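# Move a glass graduated cylinder from cart to bench

## Task

Take one graduated cylinder off the cart's top tray and set it upright on the work surface of the bench that has shelves. Every other cylinder must also be standing at the end. It fails if any cylinder tips over or touches the floor. It also fails if a cylinder drops more than a few centimetres or is struck hard, because the glass breaks. Open the gripper and pull the hand away afterwards; the cylinder must stay up by itself, not because the robot holds it. The robot must not topple or finish leaning.

## Robot and tools

Robot: TidyBot++, a wheeled base 0.54 m long, 0.50 m wide and 0.38 m tall, with one seven-joint arm ending in a two-finger gripper. The shoulder sits 0.12 m ahead of the base centre and 0.68 m up. Cameras: base_camera (fixed on the base, looking ahead) and wrist_camera (fisheye, looking along the hand). The arm begins folded with the hand pointing down, sticking out up to 0.08 m past the front of the base. Things that loose objects sit on may be nudged now and then by something outside the robot.

Frames: the base frame has its origin on the floor under the base centre, x forward, y to the left, z up. hand_pose is reported in this frame and marks the point halfway between the finger pads; its z axis runs out along the fingers and the fingers close along its y axis. Odometry is the base frame as it was at the start; heading is positive to the left, from -3.142 to 3.142. It counts wheel turns only, so slip shows up as travel and drift of a few centimetres and degrees builds up.

execute_actions: argument "actions" is a list holding one action or none (none just reports state and images). Optional "cameras" lists "base_camera", "wrist_camera" or "all" (omitted or null means all; [] means none). An action may contain:
- "base": exactly one relative move from where the base last measured itself: {"translate_m": d} forward (+) or back, -2 to 2 m; {"strafe_m": d} left (+) or right, -2 to 2 m; {"rotate_rad": d} counter-clockwise (+) seen from above, -6.3 to 6.3 rad. These are offsets, not places.
- "joints": absolute target angles by name, in radians: joint_1_rad (any angle; turns the whole arm about vertical, positive is clockwise from above, opposite to rotate_rad), joint_2_rad shoulder -2.249 to 2.249, joint_3_rad any angle, joint_4_rad elbow -2.579 to 2.579, joint_5_rad any angle, joint_6_rad wrist -2.099 to 2.099, joint_7_rad any angle (hand roll; with the hand down, positive is counter-clockwise from above; at 1.57 the fingers open toward the robot's left and right). gripper_pos is a target from 0 (open, about 85 mm gap) to 1 (closed); gap is roughly 85 x (1 - gripper_pos) mm. "Any angle" joints go the short way, so split turns into steps below half a revolution. Done tolerances: ±0.039 for joints 1-4, ±0.056 for joints 5-7, ±0.03 for the gripper.
- "speeds": optional caps for that action only: translate_m and strafe_m 0.05 to 0.5 m/s, rotate_rad 0.1 to 1.57 rad/s (the top is the default). A base move needing more than 8.667 s is refused; no action runs beyond 15 s. Unknown keys or out-of-range numbers cause refusal with no motion.
Joints and base left out of an action may keep pushing toward earlier targets.

Arm geometry: with joint_1_rad = 0, joint_3_rad = 3.14, joint_5_rad = 0 (about the start) the arm stays in the vertical plane along base x. Angles from vertical (forward positive): upper arm (0.42 m) = joint_2_rad; forearm (0.31 m) = joint_2_rad - joint_4_rad; hand (0.31 m to the hand point) = that minus joint_6_rad. Forward reach from the shoulder is the sum of length x sin(angle); height above it is the sum of length x cos(angle). A downward-pointing hand reaches at most about 0.94 m above the floor, and only near the base. Closed fingertips go about 20 mm past the hand point.

Result lines: joint_positions, hand_pose, base_odometry, base_tilt (degrees, forward and right positive), motor_effort (percent of max, peak in brackets; noisy). base_status and joint_status say how each commanded motion ended: "done", "off_target" (rested away from target, may still push), "contact_stop" or "time_out" (target dropped, holds in place), "not_followed" with "joint command not followed" and a cause (the arm targets were withheld, e.g. the arm would hit itself; the gripper still moves). Gripper at 1 reading "done" means it closed on nothing; "off_target" means it is holding something. A blocked base can still report "done" though short. on_its_own reports uncommanded motion. "ARM HIT" means the arm struck the base or itself. Torque-fault, MOTOR HOT and OVER-TEMPERATURE FAULT lines mean the arm paused; resend targets afterwards. The pictures line names the images in order.

Other tools: wait ("seconds", 0 to 10) lets time pass without new commands and returns the same report. zoom_image ("camera", "region" [x0, y0, x1, y1] pixels, up to 504 x 504) enlarges part of the latest image; base_camera is 644x364, wrist_camera 644x476. read_manual gives only licence texts. finished_scene ("scene" number) ends the scene for good after the last command settles and reports success.

Practical notes: friction leaves joints a little off target and the hand a centimetre or two off, more when stretched; to correct, send each joint its last command plus (wanted minus read). hand_pose itself may be off, so trust the cameras. A held load makes the arm sag; never command a holding joint to its read angle. Holding heats motors, so don't hang on to the cylinder longer than needed.

Avoid: driving while the arm is caught on something high (can tip the robot); sideways forcing of a raised hand; driving the arm into furniture (torque faults); lowering the fingers too near surfaces; knocking or dropping the glass cylinders, including the others on the tray. Lower the cylinder gently until it rests upright on the bench, open the gripper, then withdraw the hand and back the base clear.

Each tool is called after "Emit:" as name(argument=value, ...) on one line, values as JSON.

## Session

Emit:
execute_actions(actions=[])

Scene clock: 0.00 s.
base_odometry: x=+0.000 y=+0.000 heading=+0.000 (m, m, rad; odometry frame)
base_tilt: forward=-0.4 right=-0.1 (deg)
base_status: not commanded
joint_positions: joint_1_rad=-0.043 joint_2_rad=-0.341 joint_3_rad=+3.168 joint_4_rad=-2.502 joint_5_rad=-0.001 joint_6_rad=-0.910 joint_7_rad=+1.535 gripper_pos=+0.000
joint_status: not commanded
motor_effort: joint_1_rad=+0 joint_2_rad=-1 joint_3_rad=-1 joint_4_rad=+16 joint_5_rad=+0 joint_6_rad=+1 joint_7_rad=-1 (%)
hand_pose: x=+0.2617 y=+0.0049 z=+0.5931 quat_wxyz=(-0.006, +0.999, -0.010, +0.035) (m; base frame)
pictures: base_camera, wrist_camera
Images, in order (width x height): base_camera 644x364, wrist_camera 644x476.

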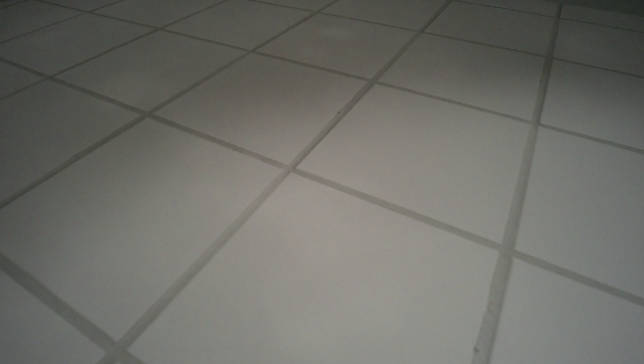

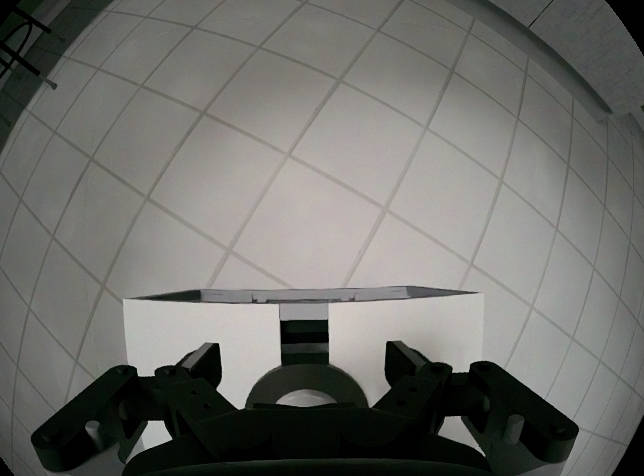

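Emit:
execute_actions(actions=[{"joints":{"joint_6_rad":0.35}}], cameras=["wrist_camera"])

Emit:
execute_actions(actions=[{"joints":{"joint_1_rad":2.0}}], cameras=["wrist_camera"])

Emit:
execute_actions(actions=[{"joints":{"joint_1_rad":-2.2}}], cameras=["wrist_camera"])

Scene clock: 1.80 s.
base_odometry: x=+0.000 y=+0.000 heading=+0.000 (m, m, rad; odometry frame)
base_tilt: forward=-0.4 right=-0.1 (deg)
base_status: not commanded
joint_positions: joint_1_rad=-0.043 joint_2_rad=-0.341 joint_3_rad=+3.168 joint_4_rad=-2.501 joint_5_rad=-0.001 joint_6_rad=+0.345 joint_7_rad=+1.535 gripper_pos=+0.000
joint_status: all done
motor_effort: joint_1_rad=+0(0) joint_2_rad=-5(5) joint_3_rad=+0(0) joint_4_rad=+21(21) joint_5_rad=+0(0) joint_6_rad=+9(8) joint_7_rad=-1(0) (%)
hand_pose: x=+0.5420 y=+0.0073 z=+0.8289 quat_wxyz=(-0.020, +0.788, -0.010, +0.616) (m; base frame)
pictures: wrist_camera
Images, in order (width x height): wrist_camera 644x476.

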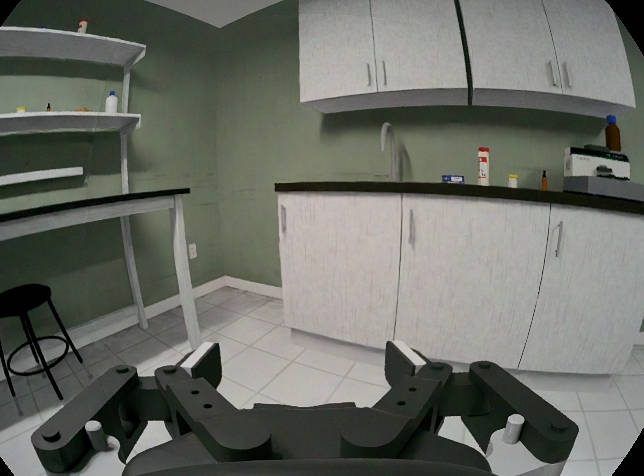

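Scene clock: 4.93 s.
base_odometry: x=+0.000 y=+0.000 heading=+0.000 (m, m, rad; odometry frame)
base_tilt: forward=-0.4 right=-0.1 (deg)
base_status: not commanded
joint_positions: joint_1_rad=+1.983 joint_2_rad=-0.341 joint_3_rad=+3.168 joint_4_rad=-2.501 joint_5_rad=-0.001 joint_6_rad=+0.345 joint_7_rad=+1.535 gripper_pos=+0.000
joint_status: all done
motor_effort: joint_1_rad=+0(1) joint_2_rad=-5(5) joint_3_rad=+0(0) joint_4_rad=+21(21) joint_5_rad=+0(0) joint_6_rad=+8(9) joint_7_rad=+0(1) (%)
hand_pose: x=-0.0603 y=-0.3832 z=+0.8289 quat_wxyz=(+0.512, +0.408, -0.674, +0.343) (m; base frame)
pictures: wrist_camera
Images, in order (width x height): wrist_camera 644x476.

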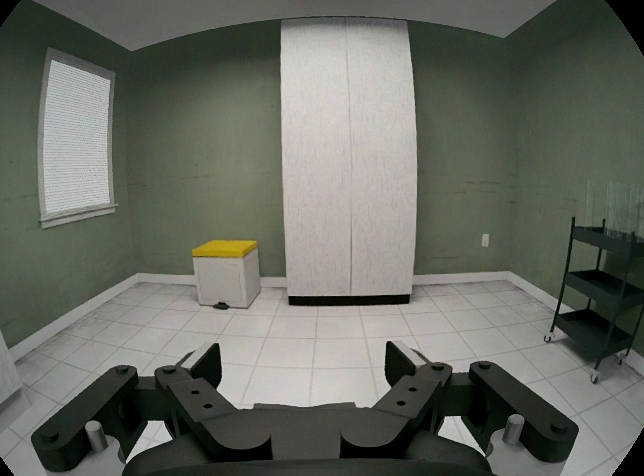

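Scene clock: 8.10 s.
base_odometry: x=+0.000 y=+0.000 heading=+0.000 (m, m, rad; odometry frame)
base_tilt: forward=-0.4 right=-0.1 (deg)
base_status: not commanded
joint_positions: joint_1_rad=+4.066 joint_2_rad=-0.341 joint_3_rad=+3.168 joint_4_rad=-2.501 joint_5_rad=-0.001 joint_6_rad=+0.345 joint_7_rad=+1.535 gripper_pos=+0.000
joint_status: all done
motor_effort: joint_1_rad=-1(1) joint_2_rad=-5(5) joint_3_rad=-1(0) joint_4_rad=+21(21) joint_5_rad=+0(0) joint_6_rad=+9(9) joint_7_rad=+0(0) (%)
hand_pose: x=-0.1271 y=+0.3441 z=+0.8289 quat_wxyz=(+0.554, -0.375, -0.692, -0.269) (m; base frame)
pictures: wrist_camera
Images, in order (width x height): wrist_camera 644x476.

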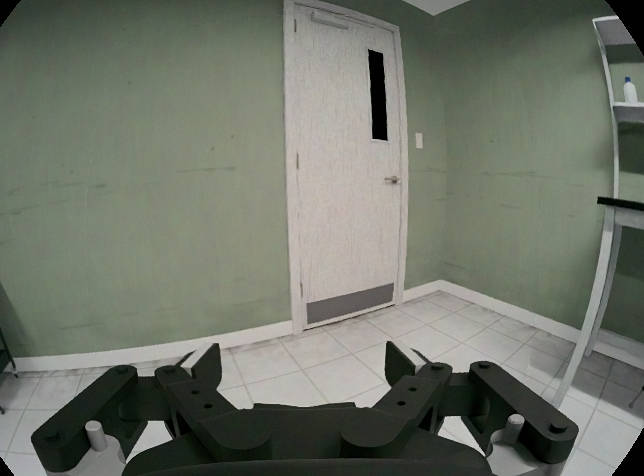

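Emit:
execute_actions(actions=[{"joints":{"joint_1_rad":3.0}}], cameras=["wrist_camera"])

Emit:
zoom_image(camera="wrist_camera", region=[200,130,440,330])

Scene clock: 10.77 s.
base_odometry: x=+0.000 y=+0.000 heading=+0.000 (m, m, rad; odometry frame)
base_tilt: forward=-0.4 right=-0.1 (deg)
base_status: not commanded
joint_positions: joint_1_rad=+3.017 joint_2_rad=-0.341 joint_3_rad=+3.168 joint_4_rad=-2.501 joint_5_rad=-0.001 joint_6_rad=+0.345 joint_7_rad=+1.535 gripper_pos=+0.000
joint_status: all done
motor_effort: joint_1_rad=+0(0) joint_2_rad=-5(5) joint_3_rad=+0(0) joint_4_rad=+21(21) joint_5_rad=+1(0) joint_6_rad=+8(9) joint_7_rad=+0(0) (%)
hand_pose: x=-0.3020 y=-0.0417 z=+0.8289 quat_wxyz=(+0.614, +0.022, -0.787, +0.045) (m; base frame)
pictures: wrist_camera
Images, in order (width x height): wrist_camera 644x476.

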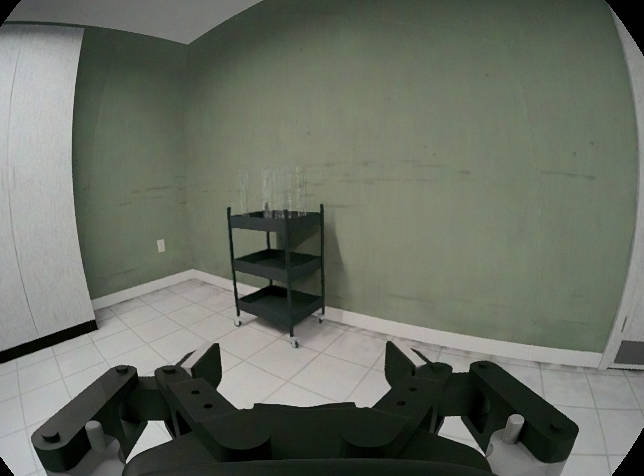

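Region (200, 130, 440, 330) of wrist_camera's 644x476 image, scaled by 2.100.

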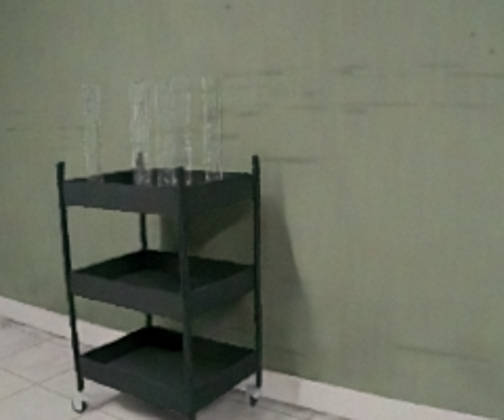

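Emit:
execute_actions(actions=[{"base":{"rotate_rad":2.62},"joints":{"joint_1_rad":0.0}}], cameras=[])

Emit:
execute_actions(actions=[{"base":{"strafe_m":1.04},"joints":{"joint_6_rad":0.55}}])

Scene clock: 15.37 s.
base_odometry: x=+0.000 y=+0.000 heading=+2.620 (m, m, rad; odometry frame)
base_tilt: forward=-0.4 right=-0.1 (deg)
base_status: done
joint_positions: joint_1_rad=+0.017 joint_2_rad=-0.341 joint_3_rad=+3.168 joint_4_rad=-2.501 joint_5_rad=-0.001 joint_6_rad=+0.345 joint_7_rad=+1.535 gripper_pos=+0.000
joint_status: all done
motor_effort: joint_1_rad=+0(0) joint_2_rad=-5(6) joint_3_rad=+0(1) joint_4_rad=+21(21) joint_5_rad=+0(0) joint_6_rad=+9(9) joint_7_rad=+0(0) (%)
hand_pose: x=+0.5417 y=-0.0181 z=+0.8289 quat_wxyz=(-0.002, +0.787, -0.034, +0.616) (m; base frame)
pictures: none
No camera images: the call's "cameras" was empty. Leave "cameras" out to get every camera's image.

Scene clock: 18.80 s.
base_odometry: x=-0.518 y=-0.902 heading=+2.620 (m, m, rad; odometry frame)
base_tilt: forward=-0.4 right=-0.1 (deg)
base_status: done
joint_positions: joint_1_rad=+0.017 joint_2_rad=-0.342 joint_3_rad=+3.168 joint_4_rad=-2.497 joint_5_rad=-0.001 joint_6_rad=+0.541 joint_7_rad=+1.535 gripper_pos=+0.000
joint_status: all done
motor_effort: joint_1_rad=-1(1) joint_2_rad=-5(6) joint_3_rad=-1(2) joint_4_rad=+21(24) joint_5_rad=+0(1) joint_6_rad=+9(10) joint_7_rad=+0(0) (%)
hand_pose: x=+0.5509 y=-0.0189 z=+0.8913 quat_wxyz=(-0.001, +0.722, -0.032, +0.692) (m; base frame)
pictures: base_camera, wrist_camera
Images, in order (width x height): base_camera 644x364, wrist_camera 644x476.

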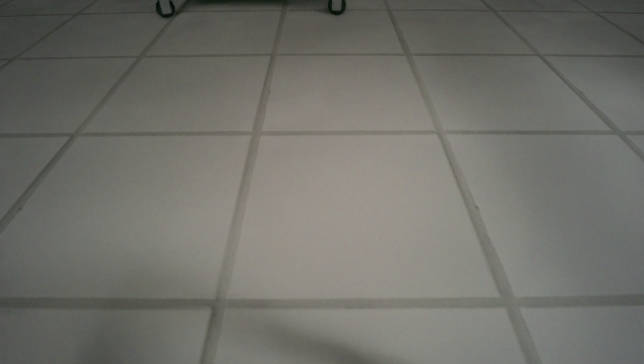

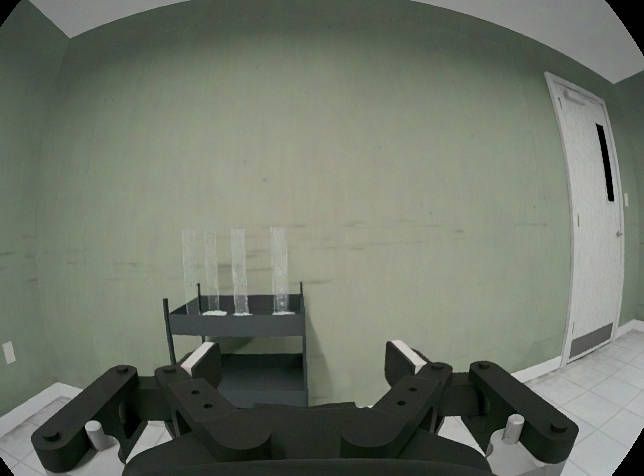

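Emit:
execute_actions(actions=[{"base":{"strafe_m":0.1},"joints":{"joint_1_rad":-0.03,"joint_2_rad":0.2,"joint_3_rad":3.14,"joint_4_rad":-2.12,"joint_6_rad":0.75,"joint_7_rad":1.57}}], cameras=[])

Emit:
execute_actions(actions=[{"base":{"translate_m":0.2}}])

Scene clock: 21.00 s.
base_odometry: x=-0.567 y=-0.989 heading=+2.621 (m, m, rad; odometry frame)
base_tilt: forward=-0.4 right=-0.1 (deg)
base_status: done
joint_positions: joint_1_rad=-0.009 joint_2_rad=+0.197 joint_3_rad=+3.160 joint_4_rad=-2.137 joint_5_rad=-0.001 joint_6_rad=+0.722 joint_7_rad=+1.542 gripper_pos=+0.000
joint_status: all done
motor_effort: joint_1_rad=-1(1) joint_2_rad=-22(23) joint_3_rad=+0(3) joint_4_rad=+19(22) joint_5_rad=+0(0) joint_6_rad=+9(10) joint_7_rad=-1(1) (%)
hand_pose: x=+0.7398 y=-0.0037 z=+0.8646 quat_wxyz=(-0.006, +0.721, -0.013, +0.693) (m; base frame)
pictures: none
No camera images: the call's "cameras" was empty. Leave "cameras" out to get every camera's image.

Scene clock: 22.63 s.
base_odometry: x=-0.741 y=-0.890 heading=+2.622 (m, m, rad; odometry frame)
base_tilt: forward=-0.4 right=-0.1 (deg)
base_status: done
joint_positions: joint_1_rad=-0.010 joint_2_rad=+0.202 joint_3_rad=+3.159 joint_4_rad=-2.131 joint_5_rad=-0.001 joint_6_rad=+0.724 joint_7_rad=+1.542 gripper_pos=+0.000
joint_status: not commanded
motor_effort: joint_1_rad=+0(1) joint_2_rad=-21(25) joint_3_rad=+0(1) joint_4_rad=+19(21) joint_5_rad=+0(0) joint_6_rad=+9(10) joint_7_rad=+0(1) (%)
hand_pose: x=+0.7422 y=-0.0025 z=+0.8650 quat_wxyz=(-0.006, +0.720, -0.012, +0.694) (m; base frame)
pictures: base_camera, wrist_camera
Images, in order (width x height): base_camera 644x364, wrist_camera 644x476.

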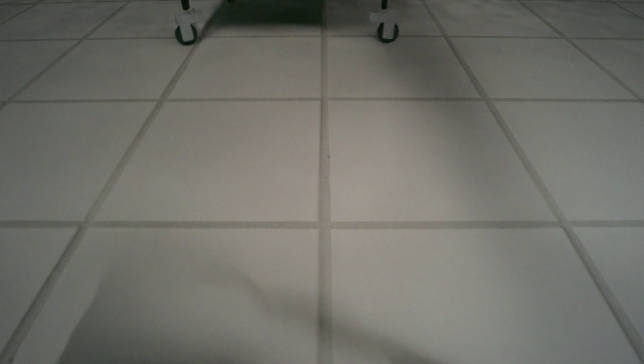

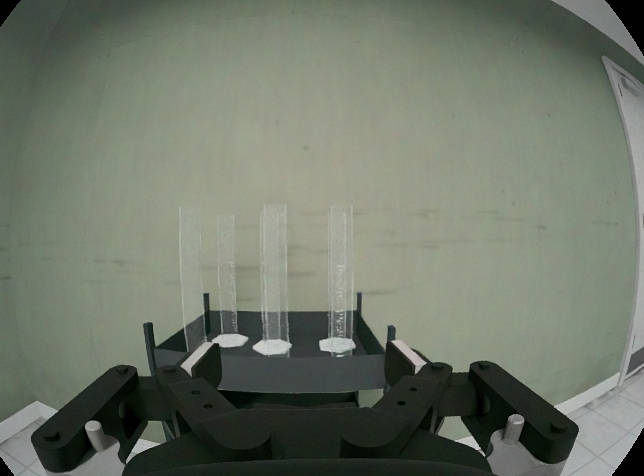

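Emit:
execute_actions(actions=[{"base":{"strafe_m":-0.055},"joints":{"joint_4_rad":-2.10,"joint_6_rad":0.77}}], cameras=[])

Emit:
execute_actions(actions=[{"base":{"translate_m":0.2},"speeds":{"translate_m":0.2}}], cameras=["wrist_camera"])

Scene clock: 24.13 s.
base_odometry: x=-0.714 y=-0.842 heading=+2.622 (m, m, rad; odometry frame)
base_tilt: forward=-0.4 right=-0.1 (deg)
base_status: done
joint_positions: joint_1_rad=-0.018 joint_2_rad=+0.202 joint_3_rad=+3.153 joint_4_rad=-2.113 joint_5_rad=-0.001 joint_6_rad=+0.745 joint_7_rad=+1.542 gripper_pos=+0.000
joint_status: all done
motor_effort: joint_1_rad=+0(3) joint_2_rad=-22(23) joint_3_rad=-1(2) joint_4_rad=+20(20) joint_5_rad=+0(1) joint_6_rad=+9(9) joint_7_rad=-1(1) (%)
hand_pose: x=+0.7461 y=+0.0062 z=+0.8814 quat_wxyz=(-0.012, +0.707, -0.007, +0.707) (m; base frame)
pictures: none
No camera images: the call's "cameras" was empty. Leave "cameras" out to get every camera's image.

Scene clock: 25.90 s.
base_odometry: x=-0.888 y=-0.742 heading=+2.622 (m, m, rad; odometry frame)
base_tilt: forward=-0.4 right=-0.2 (deg)
base_status: done
joint_positions: joint_1_rad=-0.018 joint_2_rad=+0.201 joint_3_rad=+3.153 joint_4_rad=-2.111 joint_5_rad=-0.001 joint_6_rad=+0.746 joint_7_rad=+1.542 gripper_pos=+0.000
joint_status: not commanded
motor_effort: joint_1_rad=+0(0) joint_2_rad=-22(24) joint_3_rad=+0(1) joint_4_rad=+20(22) joint_5_rad=+0(0) joint_6_rad=+9(10) joint_7_rad=+0(0) (%)
hand_pose: x=+0.7463 y=+0.0062 z=+0.8828 quat_wxyz=(-0.012, +0.706, -0.007, +0.708) (m; base frame)
pictures: wrist_camera
Images, in order (width x height): wrist_camera 644x476.

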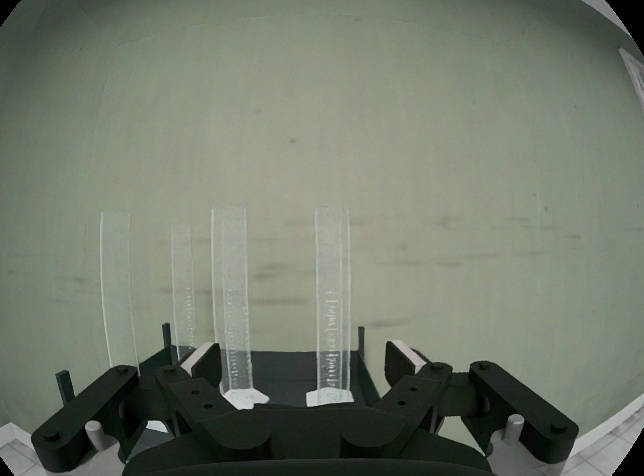

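Emit:
execute_actions(actions=[{"base":{"strafe_m":-0.03}}], cameras=[])

Emit:
execute_actions(actions=[{"base":{"translate_m":0.17},"speeds":{"translate_m":0.15}}], cameras=["wrist_camera"])

Scene clock: 26.97 s.
base_odometry: x=-0.873 y=-0.716 heading=+2.622 (m, m, rad; odometry frame)
base_tilt: forward=-0.4 right=-0.1 (deg)
base_status: done
joint_positions: joint_1_rad=-0.021 joint_2_rad=+0.201 joint_3_rad=+3.151 joint_4_rad=-2.111 joint_5_rad=-0.001 joint_6_rad=+0.746 joint_7_rad=+1.542 gripper_pos=+0.000
joint_status: not commanded
motor_effort: joint_1_rad=-1(2) joint_2_rad=-22(23) joint_3_rad=-1(1) joint_4_rad=+20(20) joint_5_rad=+0(1) joint_6_rad=+9(10) joint_7_rad=+0(0) (%)
hand_pose: x=+0.7462 y=+0.0085 z=+0.8829 quat_wxyz=(-0.014, +0.706, -0.006, +0.708) (m; base frame)
pictures: none
No camera images: the call's "cameras" was empty. Leave "cameras" out to get every camera's image.

Scene clock: 28.77 s.
base_odometry: x=-1.020 y=-0.631 heading=+2.622 (m, m, rad; odometry frame)
base_tilt: forward=-0.4 right=-0.2 (deg)
base_status: done
joint_positions: joint_1_rad=-0.021 joint_2_rad=+0.201 joint_3_rad=+3.151 joint_4_rad=-2.110 joint_5_rad=-0.001 joint_6_rad=+0.746 joint_7_rad=+1.542 gripper_pos=+0.000
joint_status: not commanded
motor_effort: joint_1_rad=+0(0) joint_2_rad=-22(25) joint_3_rad=-1(1) joint_4_rad=+20(22) joint_5_rad=+0(0) joint_6_rad=+9(10) joint_7_rad=-1(1) (%)
hand_pose: x=+0.7463 y=+0.0085 z=+0.8838 quat_wxyz=(-0.014, +0.705, -0.006, +0.709) (m; base frame)
pictures: wrist_camera
Images, in order (width x height): wrist_camera 644x476.

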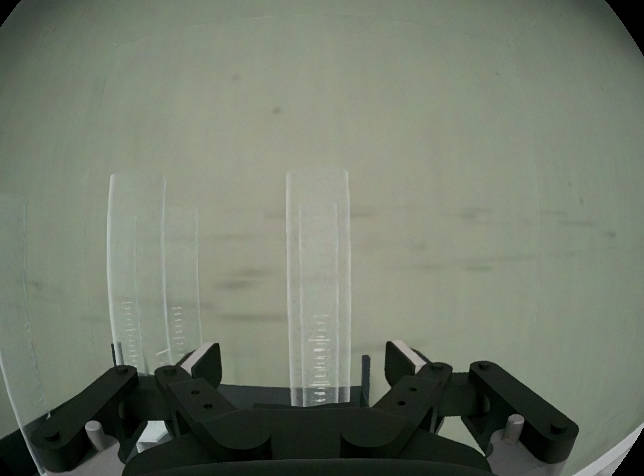

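Emit:
execute_actions(actions=[{"base":{"translate_m":0.11},"speeds":{"translate_m":0.08}}], cameras=["wrist_camera"])

Scene clock: 30.80 s.
base_odometry: x=-1.116 y=-0.577 heading=+2.621 (m, m, rad; odometry frame)
base_tilt: forward=-0.4 right=-0.2 (deg)
base_status: done
joint_positions: joint_1_rad=-0.021 joint_2_rad=+0.201 joint_3_rad=+3.151 joint_4_rad=-2.110 joint_5_rad=-0.001 joint_6_rad=+0.746 joint_7_rad=+1.542 gripper_pos=+0.000
joint_status: not commanded
motor_effort: joint_1_rad=+0(1) joint_2_rad=-21(23) joint_3_rad=+0(1) joint_4_rad=+20(21) joint_5_rad=+0(0) joint_6_rad=+9(10) joint_7_rad=-1(0) (%)
hand_pose: x=+0.7463 y=+0.0085 z=+0.8842 quat_wxyz=(-0.014, +0.705, -0.006, +0.709) (m; base frame)
pictures: wrist_camera
Images, in order (width x height): wrist_camera 644x476.

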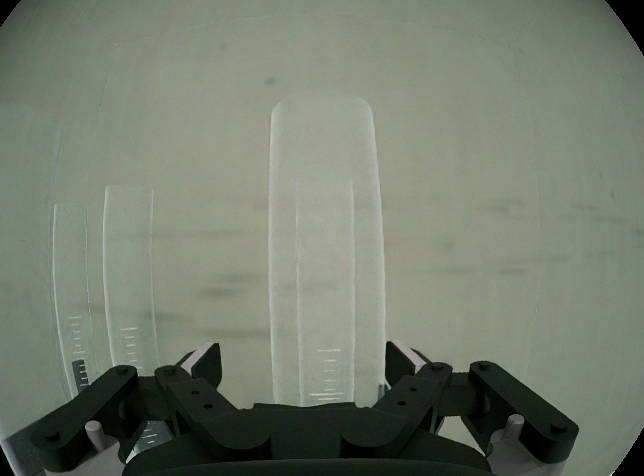

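Emit:
execute_actions(actions=[{"base":{"strafe_m":-0.012},"speeds":{"strafe_m":0.05}}], cameras=[])

Emit:
execute_actions(actions=[{"base":{"translate_m":0.02},"speeds":{"translate_m":0.05}}], cameras=["wrist_camera"])

Scene clock: 31.73 s.
base_odometry: x=-1.110 y=-0.566 heading=+2.622 (m, m, rad; odometry frame)
base_tilt: forward=-0.4 right=-0.1 (deg)
base_status: done
joint_positions: joint_1_rad=-0.021 joint_2_rad=+0.201 joint_3_rad=+3.151 joint_4_rad=-2.110 joint_5_rad=-0.001 joint_6_rad=+0.746 joint_7_rad=+1.542 gripper_pos=+0.000
joint_status: not commanded
motor_effort: joint_1_rad=-1(3) joint_2_rad=-22(23) joint_3_rad=-1(1) joint_4_rad=+20(21) joint_5_rad=+0(1) joint_6_rad=+9(9) joint_7_rad=+0(0) (%)
hand_pose: x=+0.7463 y=+0.0092 z=+0.8842 quat_wxyz=(-0.014, +0.705, -0.006, +0.709) (m; base frame)
pictures: none
No camera images: the call's "cameras" was empty. Leave "cameras" out to get every camera's image.

Scene clock: 32.60 s.
base_odometry: x=-1.128 y=-0.556 heading=+2.621 (m, m, rad; odometry frame)
base_tilt: forward=-0.4 right=-0.1 (deg)
base_status: done
joint_positions: joint_1_rad=-0.021 joint_2_rad=+0.200 joint_3_rad=+3.151 joint_4_rad=-2.110 joint_5_rad=-0.001 joint_6_rad=+0.747 joint_7_rad=+1.542 gripper_pos=+0.000
joint_status: not commanded
motor_effort: joint_1_rad=+0(1) joint_2_rad=-22(24) joint_3_rad=-1(0) joint_4_rad=+20(21) joint_5_rad=+0(0) joint_6_rad=+9(9) joint_7_rad=+0(1) (%)
hand_pose: x=+0.7463 y=+0.0092 z=+0.8845 quat_wxyz=(-0.014, +0.705, -0.006, +0.709) (m; base frame)
pictures: wrist_camera
Images, in order (width x height): wrist_camera 644x476.

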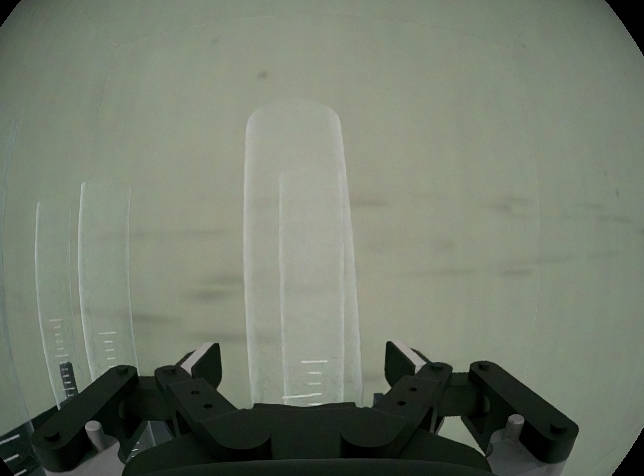

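Emit:
execute_actions(actions=[{"joints":{"gripper_pos":0.3}}], cameras=["wrist_camera"])

Scene clock: 33.47 s.
base_odometry: x=-1.128 y=-0.556 heading=+2.621 (m, m, rad; odometry frame)
base_tilt: forward=-0.4 right=-0.1 (deg)
base_status: not commanded
joint_positions: joint_1_rad=-0.021 joint_2_rad=+0.200 joint_3_rad=+3.151 joint_4_rad=-2.110 joint_5_rad=-0.001 joint_6_rad=+0.747 joint_7_rad=+1.542 gripper_pos=+0.300
joint_status: all done
motor_effort: joint_1_rad=+0(0) joint_2_rad=-22(22) joint_3_rad=-1(1) joint_4_rad=+20(20) joint_5_rad=+0(0) joint_6_rad=+10(9) joint_7_rad=-1(0) (%)
hand_pose: x=+0.7463 y=+0.0092 z=+0.8845 quat_wxyz=(-0.014, +0.705, -0.006, +0.709) (m; base frame)
pictures: wrist_camera
Images, in order (width x height): wrist_camera 644x476.

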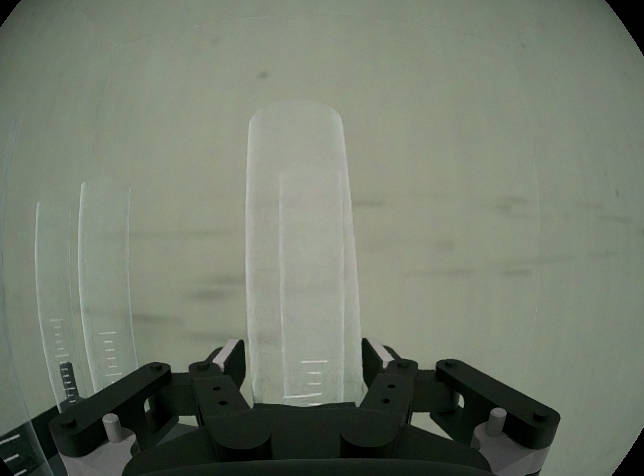

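Emit:
execute_actions(actions=[{"base":{"translate_m":0.022},"speeds":{"translate_m":0.05}}], cameras=["wrist_camera"])

Emit:
execute_actions(actions=[{"joints":{"gripper_pos":0.6}}], cameras=["wrist_camera"])

Scene clock: 34.53 s.
base_odometry: x=-1.147 y=-0.545 heading=+2.621 (m, m, rad; odometry frame)
base_tilt: forward=-0.4 right=-0.1 (deg)
base_status: done
joint_positions: joint_1_rad=-0.021 joint_2_rad=+0.200 joint_3_rad=+3.151 joint_4_rad=-2.110 joint_5_rad=-0.001 joint_6_rad=+0.747 joint_7_rad=+1.542 gripper_pos=+0.300
joint_status: not commanded
motor_effort: joint_1_rad=+0(2) joint_2_rad=-21(24) joint_3_rad=-1(1) joint_4_rad=+19(21) joint_5_rad=+0(0) joint_6_rad=+9(10) joint_7_rad=-1(0) (%)
hand_pose: x=+0.7462 y=+0.0092 z=+0.8848 quat_wxyz=(-0.014, +0.704, -0.006, +0.710) (m; base frame)
pictures: wrist_camera
Images, in order (width x height): wrist_camera 644x476.

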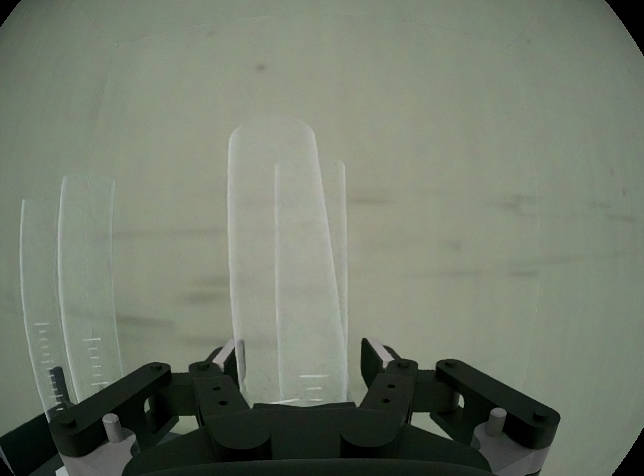

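Scene clock: 35.23 s.
base_odometry: x=-1.147 y=-0.545 heading=+2.621 (m, m, rad; odometry frame)
base_tilt: forward=-0.4 right=-0.1 (deg)
base_status: not commanded
joint_positions: joint_1_rad=-0.021 joint_2_rad=+0.201 joint_3_rad=+3.151 joint_4_rad=-2.110 joint_5_rad=-0.001 joint_6_rad=+0.747 joint_7_rad=+1.544 gripper_pos=+0.559
joint_status: gripper_pos off_target (ended at +0.559, target +0.600)
motor_effort: joint_1_rad=+0(2) joint_2_rad=-22(24) joint_3_rad=-1(2) joint_4_rad=+21(22) joint_5_rad=+0(1) joint_6_rad=+10(11) joint_7_rad=+0(1) (%)
hand_pose: x=+0.7466 y=+0.0093 z=+0.8841 quat_wxyz=(-0.013, +0.705, -0.005, +0.709) (m; base frame)
pictures: wrist_camera
Images, in order (width x height): wrist_camera 644x476.

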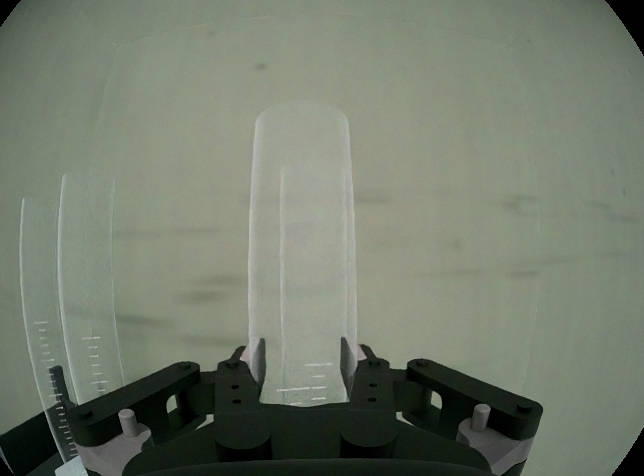

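Emit:
execute_actions(actions=[{"joints":{"gripper_pos":0.75}}], cameras=[])

Emit:
execute_actions(actions=[{"joints":{"joint_2_rad":0.05,"joint_4_rad":-1.84,"joint_6_rad":0.35}}])

Scene clock: 36.20 s.
base_odometry: x=-1.147 y=-0.545 heading=+2.621 (m, m, rad; odometry frame)
base_tilt: forward=-0.4 right=-0.2 (deg)
base_status: not commanded
joint_positions: joint_1_rad=-0.021 joint_2_rad=+0.201 joint_3_rad=+3.151 joint_4_rad=-2.110 joint_5_rad=-0.001 joint_6_rad=+0.747 joint_7_rad=+1.544 gripper_pos=+0.559
joint_status: gripper_pos off_target (ended at +0.559, target +0.750)
motor_effort: joint_1_rad=+0(0) joint_2_rad=-23(23) joint_3_rad=-1(0) joint_4_rad=+21(21) joint_5_rad=+0(0) joint_6_rad=+10(10) joint_7_rad=+0(0) (%)
hand_pose: x=+0.7466 y=+0.0093 z=+0.8841 quat_wxyz=(-0.013, +0.705, -0.005, +0.709) (m; base frame)
pictures: none
No camera images: the call's "cameras" was empty. Leave "cameras" out to get every camera's image.

Scene clock: 37.60 s.
base_odometry: x=-1.147 y=-0.545 heading=+2.621 (m, m, rad; odometry frame)
base_tilt: forward=-0.4 right=-0.1 (deg)
base_status: not commanded
joint_positions: joint_1_rad=-0.021 joint_2_rad=+0.060 joint_3_rad=+3.151 joint_4_rad=-1.859 joint_5_rad=-0.001 joint_6_rad=+0.366 joint_7_rad=+1.544 gripper_pos=+0.559
joint_status: all done
motor_effort: joint_1_rad=+0(0) joint_2_rad=-22(25) joint_3_rad=+1(0) joint_4_rad=+26(26) joint_5_rad=+0(0) joint_6_rad=+11(11) joint_7_rad=-1(0) (%)
hand_pose: x=+0.7509 y=+0.0092 z=+1.0000 quat_wxyz=(-0.014, +0.701, -0.005, +0.713) (m; base frame)
pictures: base_camera, wrist_camera
Images, in order (width x height): base_camera 644x364, wrist_camera 644x476.

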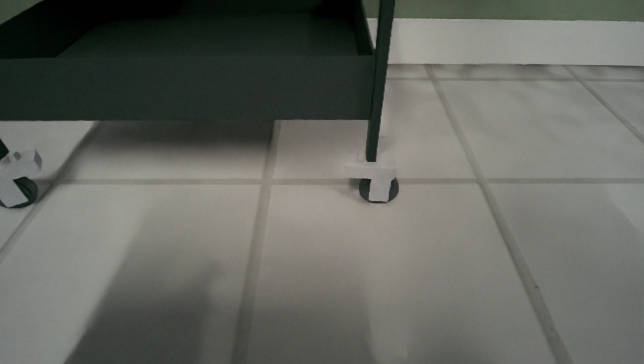

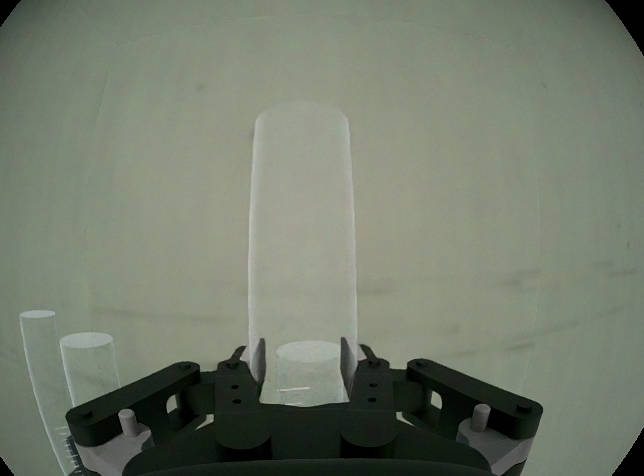

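Emit:
execute_actions(actions=[{"base":{"translate_m":-0.35},"speeds":{"translate_m":0.2}}], cameras=["wrist_camera"])

Emit:
execute_actions(actions=[{"base":{"rotate_rad":-1.574},"joints":{"joint_2_rad":0.04,"joint_4_rad":-1.27,"joint_6_rad":-0.23},"speeds":{"rotate_rad":0.7}}])

Scene clock: 40.50 s.
base_odometry: x=-0.843 y=-0.719 heading=+2.621 (m, m, rad; odometry frame)
base_tilt: forward=-0.4 right=-0.1 (deg)
base_status: done
joint_positions: joint_1_rad=-0.021 joint_2_rad=+0.060 joint_3_rad=+3.150 joint_4_rad=-1.859 joint_5_rad=-0.001 joint_6_rad=+0.364 joint_7_rad=+1.544 gripper_pos=+0.559
joint_status: not commanded
motor_effort: joint_1_rad=-1(2) joint_2_rad=-23(25) joint_3_rad=+0(2) joint_4_rad=+26(27) joint_5_rad=+0(0) joint_6_rad=+11(11) joint_7_rad=+0(0) (%)
hand_pose: x=+0.7508 y=+0.0094 z=+0.9995 quat_wxyz=(-0.014, +0.701, -0.005, +0.713) (m; base frame)
pictures: wrist_camera
Images, in order (width x height): wrist_camera 644x476.

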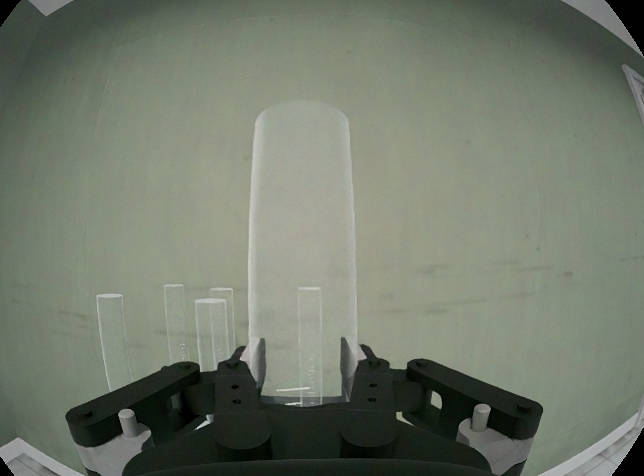

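Scene clock: 43.53 s.
base_odometry: x=-0.843 y=-0.719 heading=+1.047 (m, m, rad; odometry frame)
base_tilt: forward=-0.4 right=-0.1 (deg)
base_status: done
joint_positions: joint_1_rad=-0.025 joint_2_rad=+0.059 joint_3_rad=+3.145 joint_4_rad=-1.296 joint_5_rad=-0.001 joint_6_rad=-0.214 joint_7_rad=+1.544 gripper_pos=+0.559
joint_status: all done
motor_effort: joint_1_rad=+0(4) joint_2_rad=-23(25) joint_3_rad=+1(3) joint_4_rad=+26(27) joint_5_rad=+0(0) joint_6_rad=+11(11) joint_7_rad=+0(0) (%)
hand_pose: x=+0.7619 y=+0.0158 z=+1.1698 quat_wxyz=(-0.018, +0.706, -0.002, +0.708) (m; base frame)
pictures: base_camera, wrist_camera
Images, in order (width x height): base_camera 644x364, wrist_camera 644x476.

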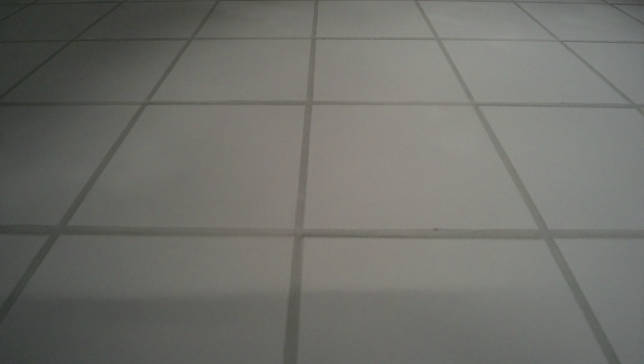

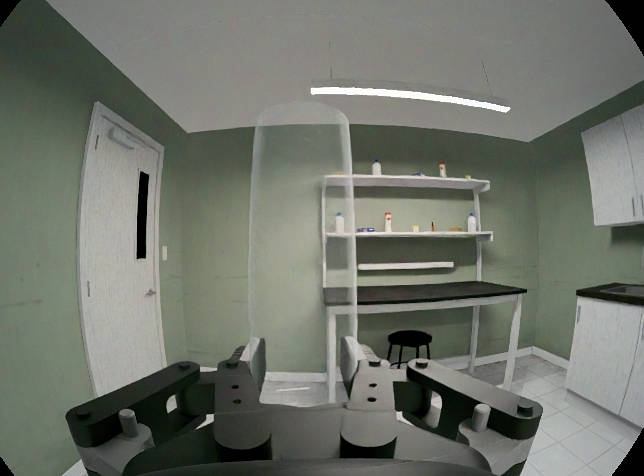

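Emit:
execute_actions(actions=[{"base":{"strafe_m":-0.45},"speeds":{"strafe_m":0.3}}], cameras=[])

Emit:
execute_actions(actions=[{"base":{"translate_m":0.95},"speeds":{"translate_m":0.35}}])

Scene clock: 46.20 s.
base_odometry: x=-0.453 y=-0.944 heading=+1.047 (m, m, rad; odometry frame)
base_tilt: forward=-0.4 right=-0.1 (deg)
base_status: done
joint_positions: joint_1_rad=-0.026 joint_2_rad=+0.059 joint_3_rad=+3.144 joint_4_rad=-1.296 joint_5_rad=-0.001 joint_6_rad=-0.214 joint_7_rad=+1.544 gripper_pos=+0.559
joint_status: not commanded
motor_effort: joint_1_rad=-1(3) joint_2_rad=-23(24) joint_3_rad=-1(3) joint_4_rad=+27(27) joint_5_rad=+0(1) joint_6_rad=+11(11) joint_7_rad=+0(0) (%)
hand_pose: x=+0.7619 y=+0.0162 z=+1.1698 quat_wxyz=(-0.018, +0.706, -0.002, +0.708) (m; base frame)
pictures: none
No camera images: the call's "cameras" was empty. Leave "cameras" out to get every camera's image.

Scene clock: 49.97 s.
base_odometry: x=+0.023 y=-0.122 heading=+1.046 (m, m, rad; odometry frame)
base_tilt: forward=-0.4 right=-0.1 (deg)
base_status: done
joint_positions: joint_1_rad=-0.026 joint_2_rad=+0.054 joint_3_rad=+3.144 joint_4_rad=-1.295 joint_5_rad=-0.001 joint_6_rad=-0.217 joint_7_rad=+1.544 gripper_pos=+0.559
joint_status: not commanded
motor_effort: joint_1_rad=+0(2) joint_2_rad=-22(25) joint_3_rad=+0(2) joint_4_rad=+26(28) joint_5_rad=+0(0) joint_6_rad=+10(12) joint_7_rad=+0(0) (%)
hand_pose: x=+0.7595 y=+0.0161 z=+1.1725 quat_wxyz=(-0.018, +0.705, -0.002, +0.709) (m; base frame)
pictures: base_camera, wrist_camera
Images, in order (width x height): base_camera 644x364, wrist_camera 644x476.

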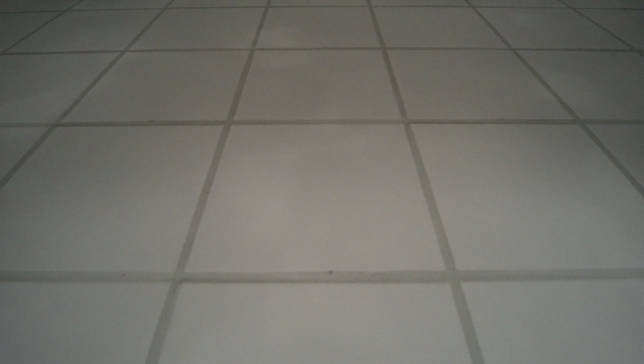

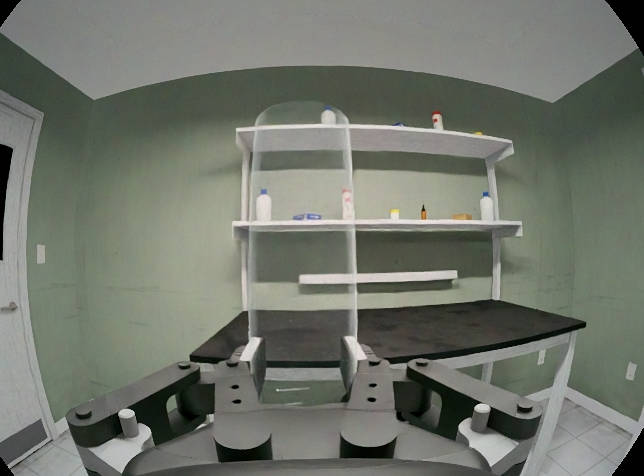

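Emit:
execute_actions(actions=[{"base":{"translate_m":0.8},"speeds":{"translate_m":0.3}}])

Scene clock: 53.97 s.
base_odometry: x=+0.424 y=+0.571 heading=+1.046 (m, m, rad; odometry frame)
base_tilt: forward=-0.4 right=-0.1 (deg)
base_status: done
joint_positions: joint_1_rad=-0.026 joint_2_rad=+0.054 joint_3_rad=+3.144 joint_4_rad=-1.294 joint_5_rad=-0.001 joint_6_rad=-0.218 joint_7_rad=+1.544 gripper_pos=+0.559
joint_status: not commanded
motor_effort: joint_1_rad=+0(1) joint_2_rad=-22(26) joint_3_rad=+0(0) joint_4_rad=+27(27) joint_5_rad=+0(0) joint_6_rad=+11(11) joint_7_rad=+0(1) (%)
hand_pose: x=+0.7595 y=+0.0161 z=+1.1727 quat_wxyz=(-0.018, +0.706, -0.002, +0.708) (m; base frame)
pictures: base_camera, wrist_camera
Images, in order (width x height): base_camera 644x364, wrist_camera 644x476.

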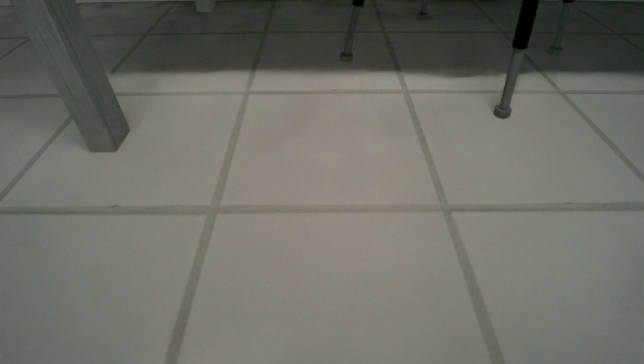

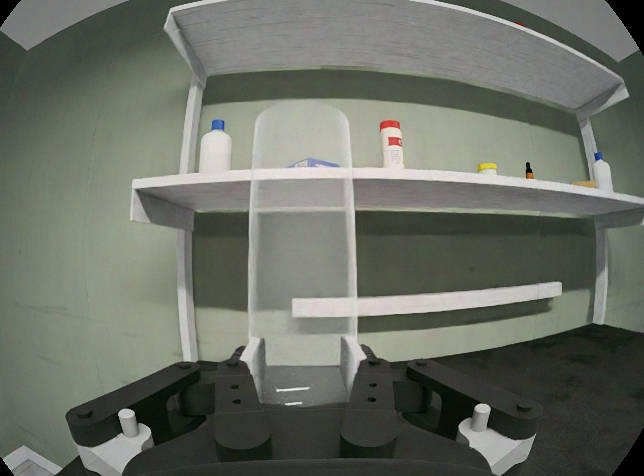

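Emit:
execute_actions(actions=[{"base":{"translate_m":0.05},"speeds":{"translate_m":0.1}}], cameras=[])

Emit:
execute_actions(actions=[{"joints":{"joint_4_rad":-1.46,"joint_6_rad":-0.04}}])

Scene clock: 55.30 s.
base_odometry: x=+0.449 y=+0.614 heading=+1.045 (m, m, rad; odometry frame)
base_tilt: forward=-0.4 right=-0.2 (deg)
base_status: done
joint_positions: joint_1_rad=-0.026 joint_2_rad=+0.053 joint_3_rad=+3.144 joint_4_rad=-1.294 joint_5_rad=-0.001 joint_6_rad=-0.219 joint_7_rad=+1.544 gripper_pos=+0.559
joint_status: not commanded
motor_effort: joint_1_rad=+0(1) joint_2_rad=-22(26) joint_3_rad=-1(1) joint_4_rad=+26(28) joint_5_rad=+0(0) joint_6_rad=+11(12) joint_7_rad=+0(0) (%)
hand_pose: x=+0.7591 y=+0.0161 z=+1.1731 quat_wxyz=(-0.018, +0.705, -0.002, +0.709) (m; base frame)
pictures: none
No camera images: the call's "cameras" was empty. Leave "cameras" out to get every camera's image.

Scene clock: 56.47 s.
base_odometry: x=+0.449 y=+0.614 heading=+1.045 (m, m, rad; odometry frame)
base_tilt: forward=-0.4 right=-0.1 (deg)
base_status: not commanded
joint_positions: joint_1_rad=-0.026 joint_2_rad=+0.047 joint_3_rad=+3.144 joint_4_rad=-1.441 joint_5_rad=-0.001 joint_6_rad=-0.064 joint_7_rad=+1.544 gripper_pos=+0.561
joint_status: all done
motor_effort: joint_1_rad=+0(1) joint_2_rad=-19(23) joint_3_rad=+0(1) joint_4_rad=+23(27) joint_5_rad=+0(0) joint_6_rad=+9(11) joint_7_rad=+0(0) (%)
hand_pose: x=+0.7630 y=+0.0161 z=+1.1342 quat_wxyz=(-0.018, +0.700, -0.002, +0.714) (m; base frame)
pictures: base_camera, wrist_camera
Images, in order (width x height): base_camera 644x364, wrist_camera 644x476.

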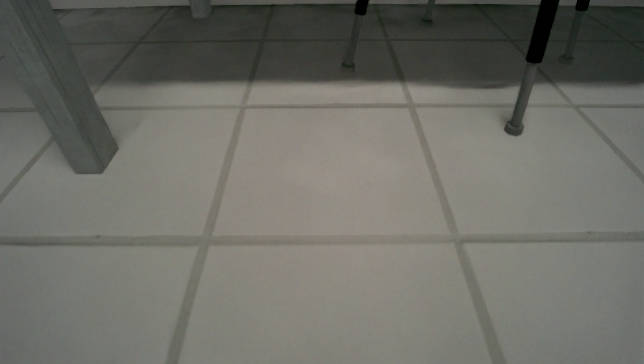

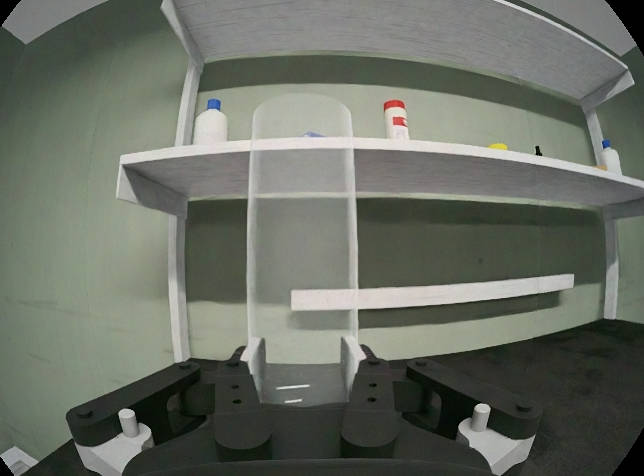

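Emit:
execute_actions(actions=[{"joints":{"joint_4_rad":-1.49,"joint_6_rad":-0.02}}], cameras=["wrist_camera"])

Scene clock: 57.27 s.
base_odometry: x=+0.449 y=+0.614 heading=+1.045 (m, m, rad; odometry frame)
base_tilt: forward=-0.4 right=-0.1 (deg)
base_status: not commanded
joint_positions: joint_1_rad=-0.026 joint_2_rad=+0.038 joint_3_rad=+3.144 joint_4_rad=-1.464 joint_5_rad=-0.001 joint_6_rad=-0.037 joint_7_rad=+1.544 gripper_pos=+0.561
joint_status: all done
motor_effort: joint_1_rad=-1(1) joint_2_rad=-18(20) joint_3_rad=-1(1) joint_4_rad=+22(24) joint_5_rad=+0(0) joint_6_rad=+7(8) joint_7_rad=+0(0) (%)
hand_pose: x=+0.7598 y=+0.0160 z=+1.1338 quat_wxyz=(-0.018, +0.696, -0.002, +0.718) (m; base frame)
pictures: wrist_camera
Images, in order (width x height): wrist_camera 644x476.

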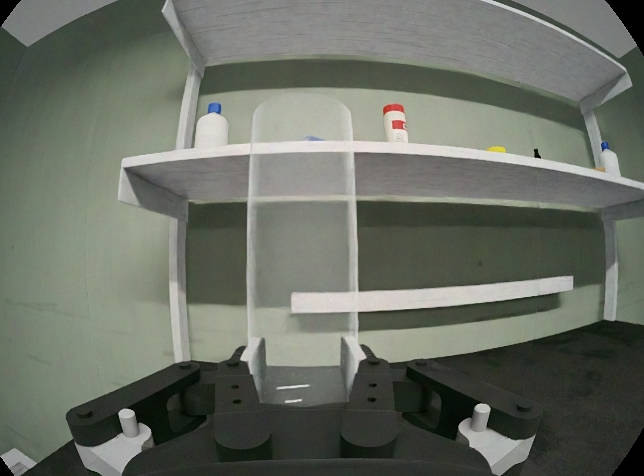

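Emit:
execute_actions(actions=[{"joints":{"joint_4_rad":-1.47,"gripper_pos":0.35}}], cameras=["wrist_camera"])

Scene clock: 58.23 s.
base_odometry: x=+0.449 y=+0.614 heading=+1.045 (m, m, rad; odometry frame)
base_tilt: forward=-0.4 right=-0.1 (deg)
base_status: not commanded
joint_positions: joint_1_rad=-0.026 joint_2_rad=+0.039 joint_3_rad=+3.144 joint_4_rad=-1.465 joint_5_rad=-0.001 joint_6_rad=-0.037 joint_7_rad=+1.544 gripper_pos=+0.350
joint_status: all done
motor_effort: joint_1_rad=+0(0) joint_2_rad=-20(21) joint_3_rad=-1(0) joint_4_rad=+25(26) joint_5_rad=+0(0) joint_6_rad=+10(10) joint_7_rad=+0(1) (%)
hand_pose: x=+0.7598 y=+0.0160 z=+1.1331 quat_wxyz=(-0.018, +0.696, -0.002, +0.718) (m; base frame)
pictures: wrist_camera
Images, in order (width x height): wrist_camera 644x476.

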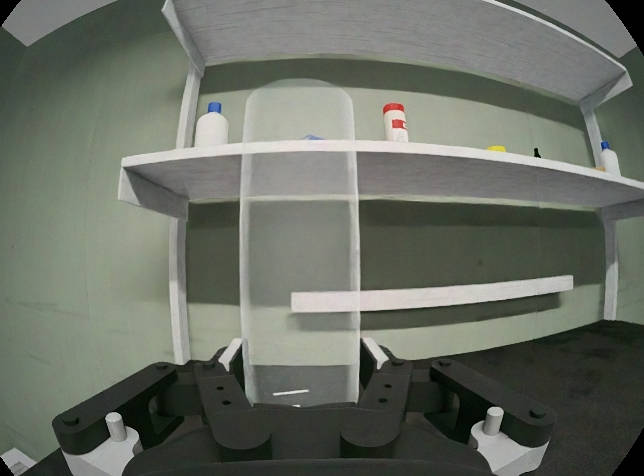

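Standing. Open and back away.

Emit:
execute_actions(actions=[{"joints":{"gripper_pos":0.0}}], cameras=[])

Emit:
execute_actions(actions=[{"base":{"translate_m":-0.45},"speeds":{"translate_m":0.25}}], cameras=["wrist_camera"])

Scene clock: 59.10 s.
base_odometry: x=+0.449 y=+0.614 heading=+1.045 (m, m, rad; odometry frame)
base_tilt: forward=-0.4 right=-0.2 (deg)
base_status: not commanded
joint_positions: joint_1_rad=-0.026 joint_2_rad=+0.039 joint_3_rad=+3.144 joint_4_rad=-1.465 joint_5_rad=-0.001 joint_6_rad=-0.037 joint_7_rad=+1.544 gripper_pos=+0.000
joint_status: all done
motor_effort: joint_1_rad=+0(0) joint_2_rad=-20(20) joint_3_rad=-1(1) joint_4_rad=+24(24) joint_5_rad=+0(0) joint_6_rad=+9(9) joint_7_rad=-1(1) (%)
hand_pose: x=+0.7598 y=+0.0160 z=+1.1331 quat_wxyz=(-0.018, +0.696, -0.002, +0.718) (m; base frame)
pictures: none
No camera images: the call's "cameras" was empty. Leave "cameras" out to get every camera's image.

Scene clock: 61.80 s.
base_odometry: x=+0.223 y=+0.225 heading=+1.045 (m, m, rad; odometry frame)
base_tilt: forward=-0.4 right=-0.1 (deg)
base_status: done
joint_positions: joint_1_rad=-0.026 joint_2_rad=+0.039 joint_3_rad=+3.144 joint_4_rad=-1.465 joint_5_rad=-0.001 joint_6_rad=-0.037 joint_7_rad=+1.544 gripper_pos=+0.000
joint_status: not commanded
motor_effort: joint_1_rad=+0(1) joint_2_rad=-20(23) joint_3_rad=+0(1) joint_4_rad=+24(26) joint_5_rad=+0(0) joint_6_rad=+9(10) joint_7_rad=-1(0) (%)
hand_pose: x=+0.7599 y=+0.0160 z=+1.1331 quat_wxyz=(-0.018, +0.696, -0.002, +0.718) (m; base frame)
pictures: wrist_camera
Images, in order (width x height): wrist_camera 644x476.

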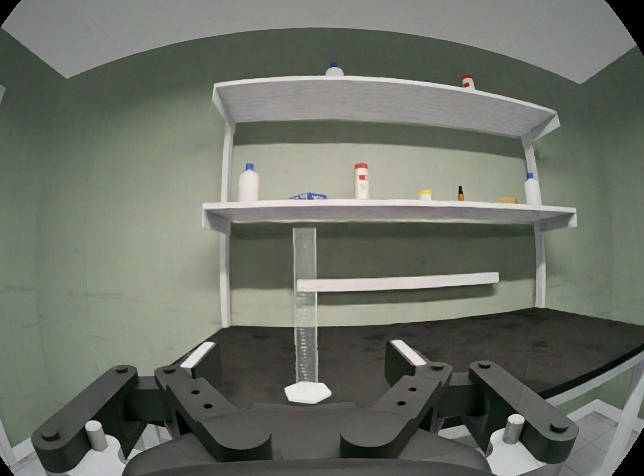

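Emit:
finished_scene(scene=1)

The scene is finished: the task was done.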